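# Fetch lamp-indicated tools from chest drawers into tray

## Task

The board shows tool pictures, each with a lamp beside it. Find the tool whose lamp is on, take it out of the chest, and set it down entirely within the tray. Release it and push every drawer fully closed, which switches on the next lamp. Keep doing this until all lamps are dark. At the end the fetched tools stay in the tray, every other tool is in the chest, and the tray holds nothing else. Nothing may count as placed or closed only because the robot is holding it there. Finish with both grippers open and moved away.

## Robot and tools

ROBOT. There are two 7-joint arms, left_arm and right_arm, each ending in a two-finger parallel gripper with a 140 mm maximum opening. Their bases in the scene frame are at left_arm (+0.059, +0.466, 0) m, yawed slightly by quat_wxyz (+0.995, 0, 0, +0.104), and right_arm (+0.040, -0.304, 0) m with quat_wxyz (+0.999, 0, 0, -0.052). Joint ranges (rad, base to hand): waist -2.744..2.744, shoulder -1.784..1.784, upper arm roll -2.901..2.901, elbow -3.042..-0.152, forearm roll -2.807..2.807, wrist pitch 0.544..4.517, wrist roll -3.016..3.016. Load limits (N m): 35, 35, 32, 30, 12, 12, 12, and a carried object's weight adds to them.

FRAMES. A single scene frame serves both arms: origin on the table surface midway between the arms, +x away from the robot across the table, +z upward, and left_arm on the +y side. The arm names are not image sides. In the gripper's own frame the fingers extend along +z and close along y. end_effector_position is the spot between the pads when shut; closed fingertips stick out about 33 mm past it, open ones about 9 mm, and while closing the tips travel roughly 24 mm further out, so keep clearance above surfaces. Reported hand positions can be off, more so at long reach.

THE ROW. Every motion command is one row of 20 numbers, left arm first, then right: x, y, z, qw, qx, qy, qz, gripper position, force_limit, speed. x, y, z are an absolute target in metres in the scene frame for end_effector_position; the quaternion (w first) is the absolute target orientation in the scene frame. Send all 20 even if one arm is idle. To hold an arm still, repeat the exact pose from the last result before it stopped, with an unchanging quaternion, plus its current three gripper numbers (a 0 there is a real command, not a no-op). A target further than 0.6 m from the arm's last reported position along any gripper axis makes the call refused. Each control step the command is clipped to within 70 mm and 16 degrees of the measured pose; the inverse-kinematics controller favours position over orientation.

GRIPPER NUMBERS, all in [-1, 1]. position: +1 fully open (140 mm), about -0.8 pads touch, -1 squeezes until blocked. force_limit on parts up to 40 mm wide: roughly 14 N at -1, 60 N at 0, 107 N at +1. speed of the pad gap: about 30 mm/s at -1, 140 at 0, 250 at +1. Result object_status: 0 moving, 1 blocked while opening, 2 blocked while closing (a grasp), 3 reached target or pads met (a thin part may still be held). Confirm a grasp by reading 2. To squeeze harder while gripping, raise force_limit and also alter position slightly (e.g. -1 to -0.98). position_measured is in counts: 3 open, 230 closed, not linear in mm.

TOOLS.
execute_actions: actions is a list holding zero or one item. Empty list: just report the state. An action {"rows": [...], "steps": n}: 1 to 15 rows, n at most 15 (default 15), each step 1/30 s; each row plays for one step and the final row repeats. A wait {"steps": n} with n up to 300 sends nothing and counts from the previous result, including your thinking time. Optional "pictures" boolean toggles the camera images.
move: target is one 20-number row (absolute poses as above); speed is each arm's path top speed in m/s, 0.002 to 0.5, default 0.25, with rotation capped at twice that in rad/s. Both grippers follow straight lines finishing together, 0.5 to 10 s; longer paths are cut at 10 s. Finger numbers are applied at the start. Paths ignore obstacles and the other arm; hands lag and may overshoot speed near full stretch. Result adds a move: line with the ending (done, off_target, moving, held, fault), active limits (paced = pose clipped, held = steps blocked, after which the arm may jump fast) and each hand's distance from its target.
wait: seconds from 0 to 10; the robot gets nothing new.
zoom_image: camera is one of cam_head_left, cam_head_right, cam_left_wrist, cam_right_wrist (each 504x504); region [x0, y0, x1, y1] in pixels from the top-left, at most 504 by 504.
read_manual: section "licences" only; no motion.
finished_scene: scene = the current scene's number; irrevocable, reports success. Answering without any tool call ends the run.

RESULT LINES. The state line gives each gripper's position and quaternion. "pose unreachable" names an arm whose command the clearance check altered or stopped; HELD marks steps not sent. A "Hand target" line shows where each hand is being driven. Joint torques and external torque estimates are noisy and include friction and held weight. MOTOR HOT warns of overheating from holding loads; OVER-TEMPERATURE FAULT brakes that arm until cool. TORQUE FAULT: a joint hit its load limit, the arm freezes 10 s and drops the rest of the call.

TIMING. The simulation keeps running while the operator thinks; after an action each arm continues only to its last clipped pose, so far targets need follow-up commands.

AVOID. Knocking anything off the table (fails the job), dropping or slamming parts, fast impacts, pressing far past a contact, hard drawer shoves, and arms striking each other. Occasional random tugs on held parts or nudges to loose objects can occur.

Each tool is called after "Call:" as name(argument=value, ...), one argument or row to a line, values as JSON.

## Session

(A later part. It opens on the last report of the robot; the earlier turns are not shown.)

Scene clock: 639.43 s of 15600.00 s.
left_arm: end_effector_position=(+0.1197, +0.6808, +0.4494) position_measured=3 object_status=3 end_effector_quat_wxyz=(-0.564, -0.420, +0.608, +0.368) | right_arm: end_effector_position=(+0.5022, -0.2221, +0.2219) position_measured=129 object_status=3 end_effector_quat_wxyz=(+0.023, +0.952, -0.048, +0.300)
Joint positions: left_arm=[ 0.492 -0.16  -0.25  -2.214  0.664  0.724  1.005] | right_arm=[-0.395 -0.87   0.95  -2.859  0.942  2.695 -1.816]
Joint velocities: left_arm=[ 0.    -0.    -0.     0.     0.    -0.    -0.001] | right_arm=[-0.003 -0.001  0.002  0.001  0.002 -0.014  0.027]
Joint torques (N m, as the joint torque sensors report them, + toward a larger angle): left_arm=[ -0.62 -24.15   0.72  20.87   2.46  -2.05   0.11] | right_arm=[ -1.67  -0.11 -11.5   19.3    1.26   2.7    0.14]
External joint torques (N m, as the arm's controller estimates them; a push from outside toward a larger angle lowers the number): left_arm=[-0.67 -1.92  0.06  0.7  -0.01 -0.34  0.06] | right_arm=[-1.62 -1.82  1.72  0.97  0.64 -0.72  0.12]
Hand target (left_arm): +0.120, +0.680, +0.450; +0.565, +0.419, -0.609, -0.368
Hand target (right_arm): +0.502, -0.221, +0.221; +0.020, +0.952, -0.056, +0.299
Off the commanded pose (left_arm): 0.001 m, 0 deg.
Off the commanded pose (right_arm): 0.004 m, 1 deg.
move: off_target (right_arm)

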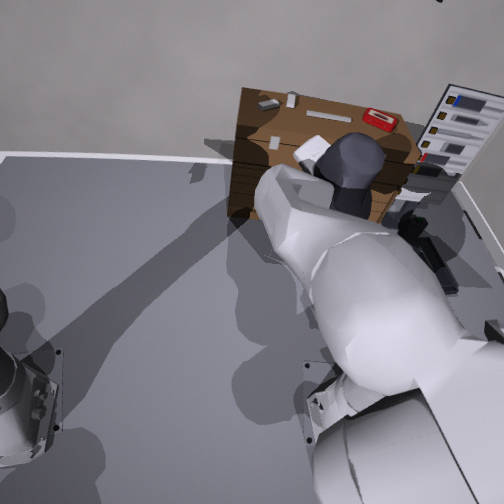

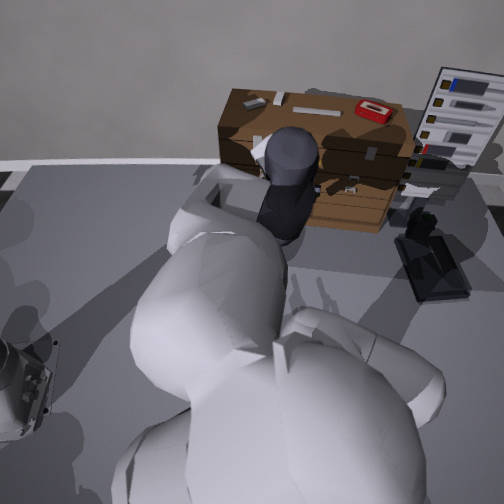

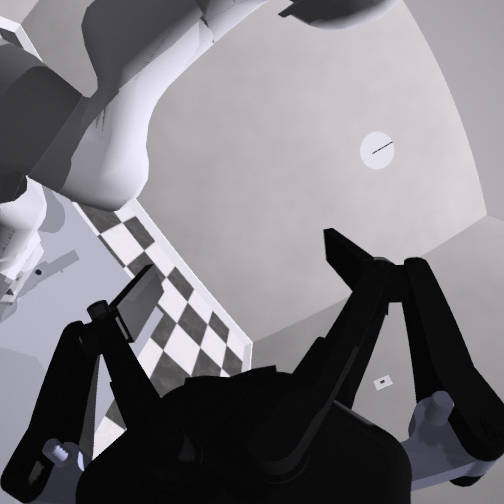

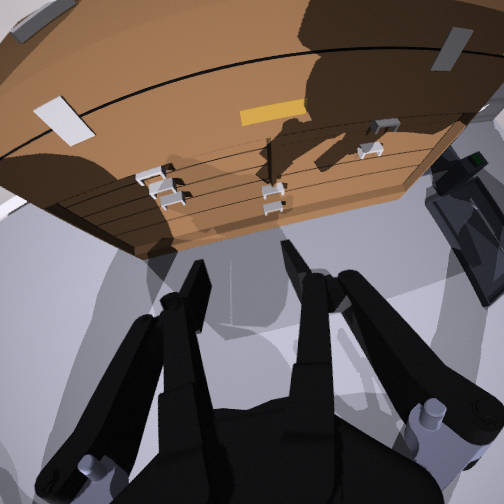

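Call:
wait(
  seconds=1,
)

Call:
zoom_image(
  camera="cam_head_right",
  region=[380,60,504,215],
)

Scene clock: 645.27 s of 15600.00 s.
left_arm: end_effector_position=(+0.1197, +0.6808, +0.4494) position_measured=3 object_status=3 end_effector_quat_wxyz=(-0.564, -0.420, +0.608, +0.368) | right_arm: end_effector_position=(+0.5019, -0.2218, +0.2215) position_measured=129 object_status=3 end_effector_quat_wxyz=(+0.022, +0.952, -0.052, +0.300)
Joint positions: left_arm=[ 0.492 -0.16  -0.25  -2.214  0.664  0.724  1.005] | right_arm=[-0.395 -0.87   0.95  -2.859  0.942  2.692 -1.808]
Joint velocities: left_arm=[ 0.    -0.     0.    -0.    -0.001 -0.001 -0.   ] | right_arm=[ 0.001 -0.001 -0.    -0.    -0.    -0.001 -0.001]
Joint torques (N m, as the joint torque sensors report them, + toward a larger angle): left_arm=[ -0.87 -23.25   0.98  21.08   2.36  -2.08   0.12] | right_arm=[ -1.18  -0.12 -12.01  19.61   1.23   2.68   0.22]
External joint torques (N m, as the arm's controller estimates them; a push from outside toward a larger angle lowers the number): left_arm=[-0.92 -1.01  0.31  0.91 -0.1  -0.37  0.06] | right_arm=[-1.16 -1.8   1.21  1.22  0.61 -0.74  0.21]
Hand target (left_arm): +0.120, +0.680, +0.450; +0.565, +0.419, -0.609, -0.368
Hand target (right_arm): +0.502, -0.221, +0.221; +0.020, +0.952, -0.056, +0.299
Off the commanded pose (left_arm): 0.001 m, 0 deg.
Off the commanded pose (right_arm): 0.003 m, 1 deg.
Steps of this call (steps 1 to 90: nothing new was sent; then 2.83 s passed at rest). Readings (end_effector_position | what the end effector reports):
1: left_arm (+0.1197, +0.6808, +0.4494) | right_arm (+0.5021, -0.2220, +0.2218) | left_arm position_measured=3 object_status=3 | right_arm position_measured=129 object_status=3
2: left_arm (+0.1197, +0.6808, +0.4494) | right_arm (+0.5021, -0.2220, +0.2217) | left_arm position_measured=3 object_status=3 | right_arm position_measured=129 object_status=3
4: left_arm (+0.1197, +0.6808, +0.4494) | right_arm (+0.5020, -0.2220, +0.2216) | left_arm position_measured=3 object_status=3 | right_arm position_measured=129 object_status=3
8: left_arm (+0.1197, +0.6808, +0.4494) | right_arm (+0.5019, -0.2219, +0.2215) | left_arm position_measured=3 object_status=3 | right_arm position_measured=129 object_status=3
90: the state above

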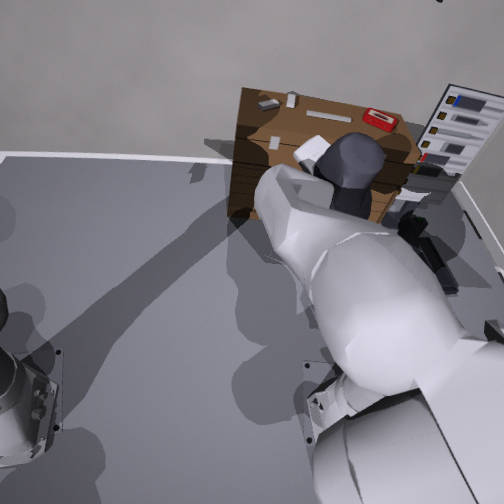

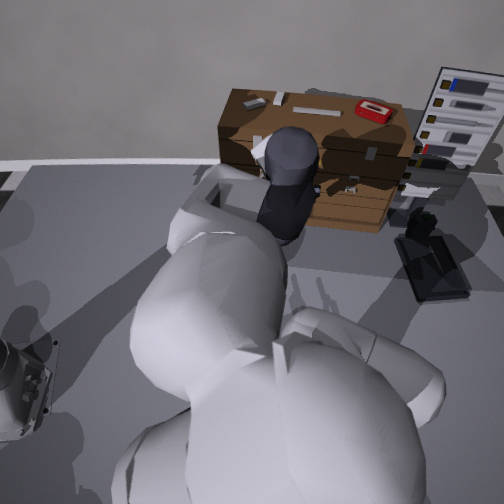

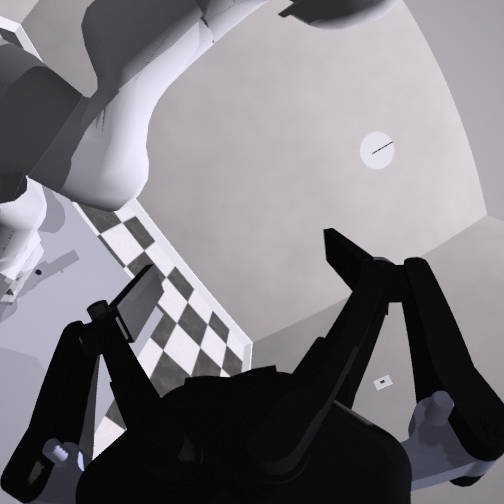

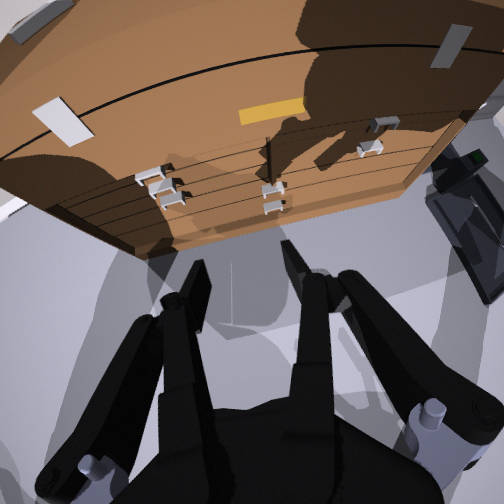

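Region (380, 60, 504, 215) of cam_head_right's 504x504 image, scaled by 3.252, with more detail than that image has; it fills the left 403 columns of this view, and the rest is white.

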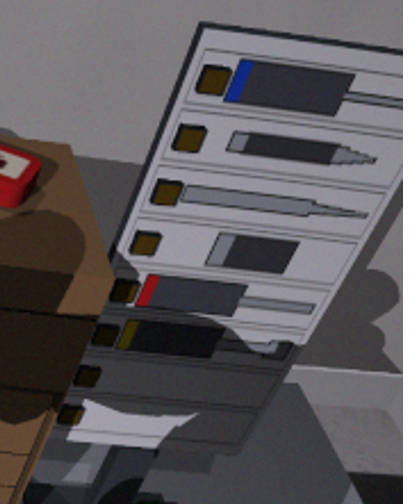

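Call:
finished_scene(
  scene=2,
)

The scene is finished: the task was done.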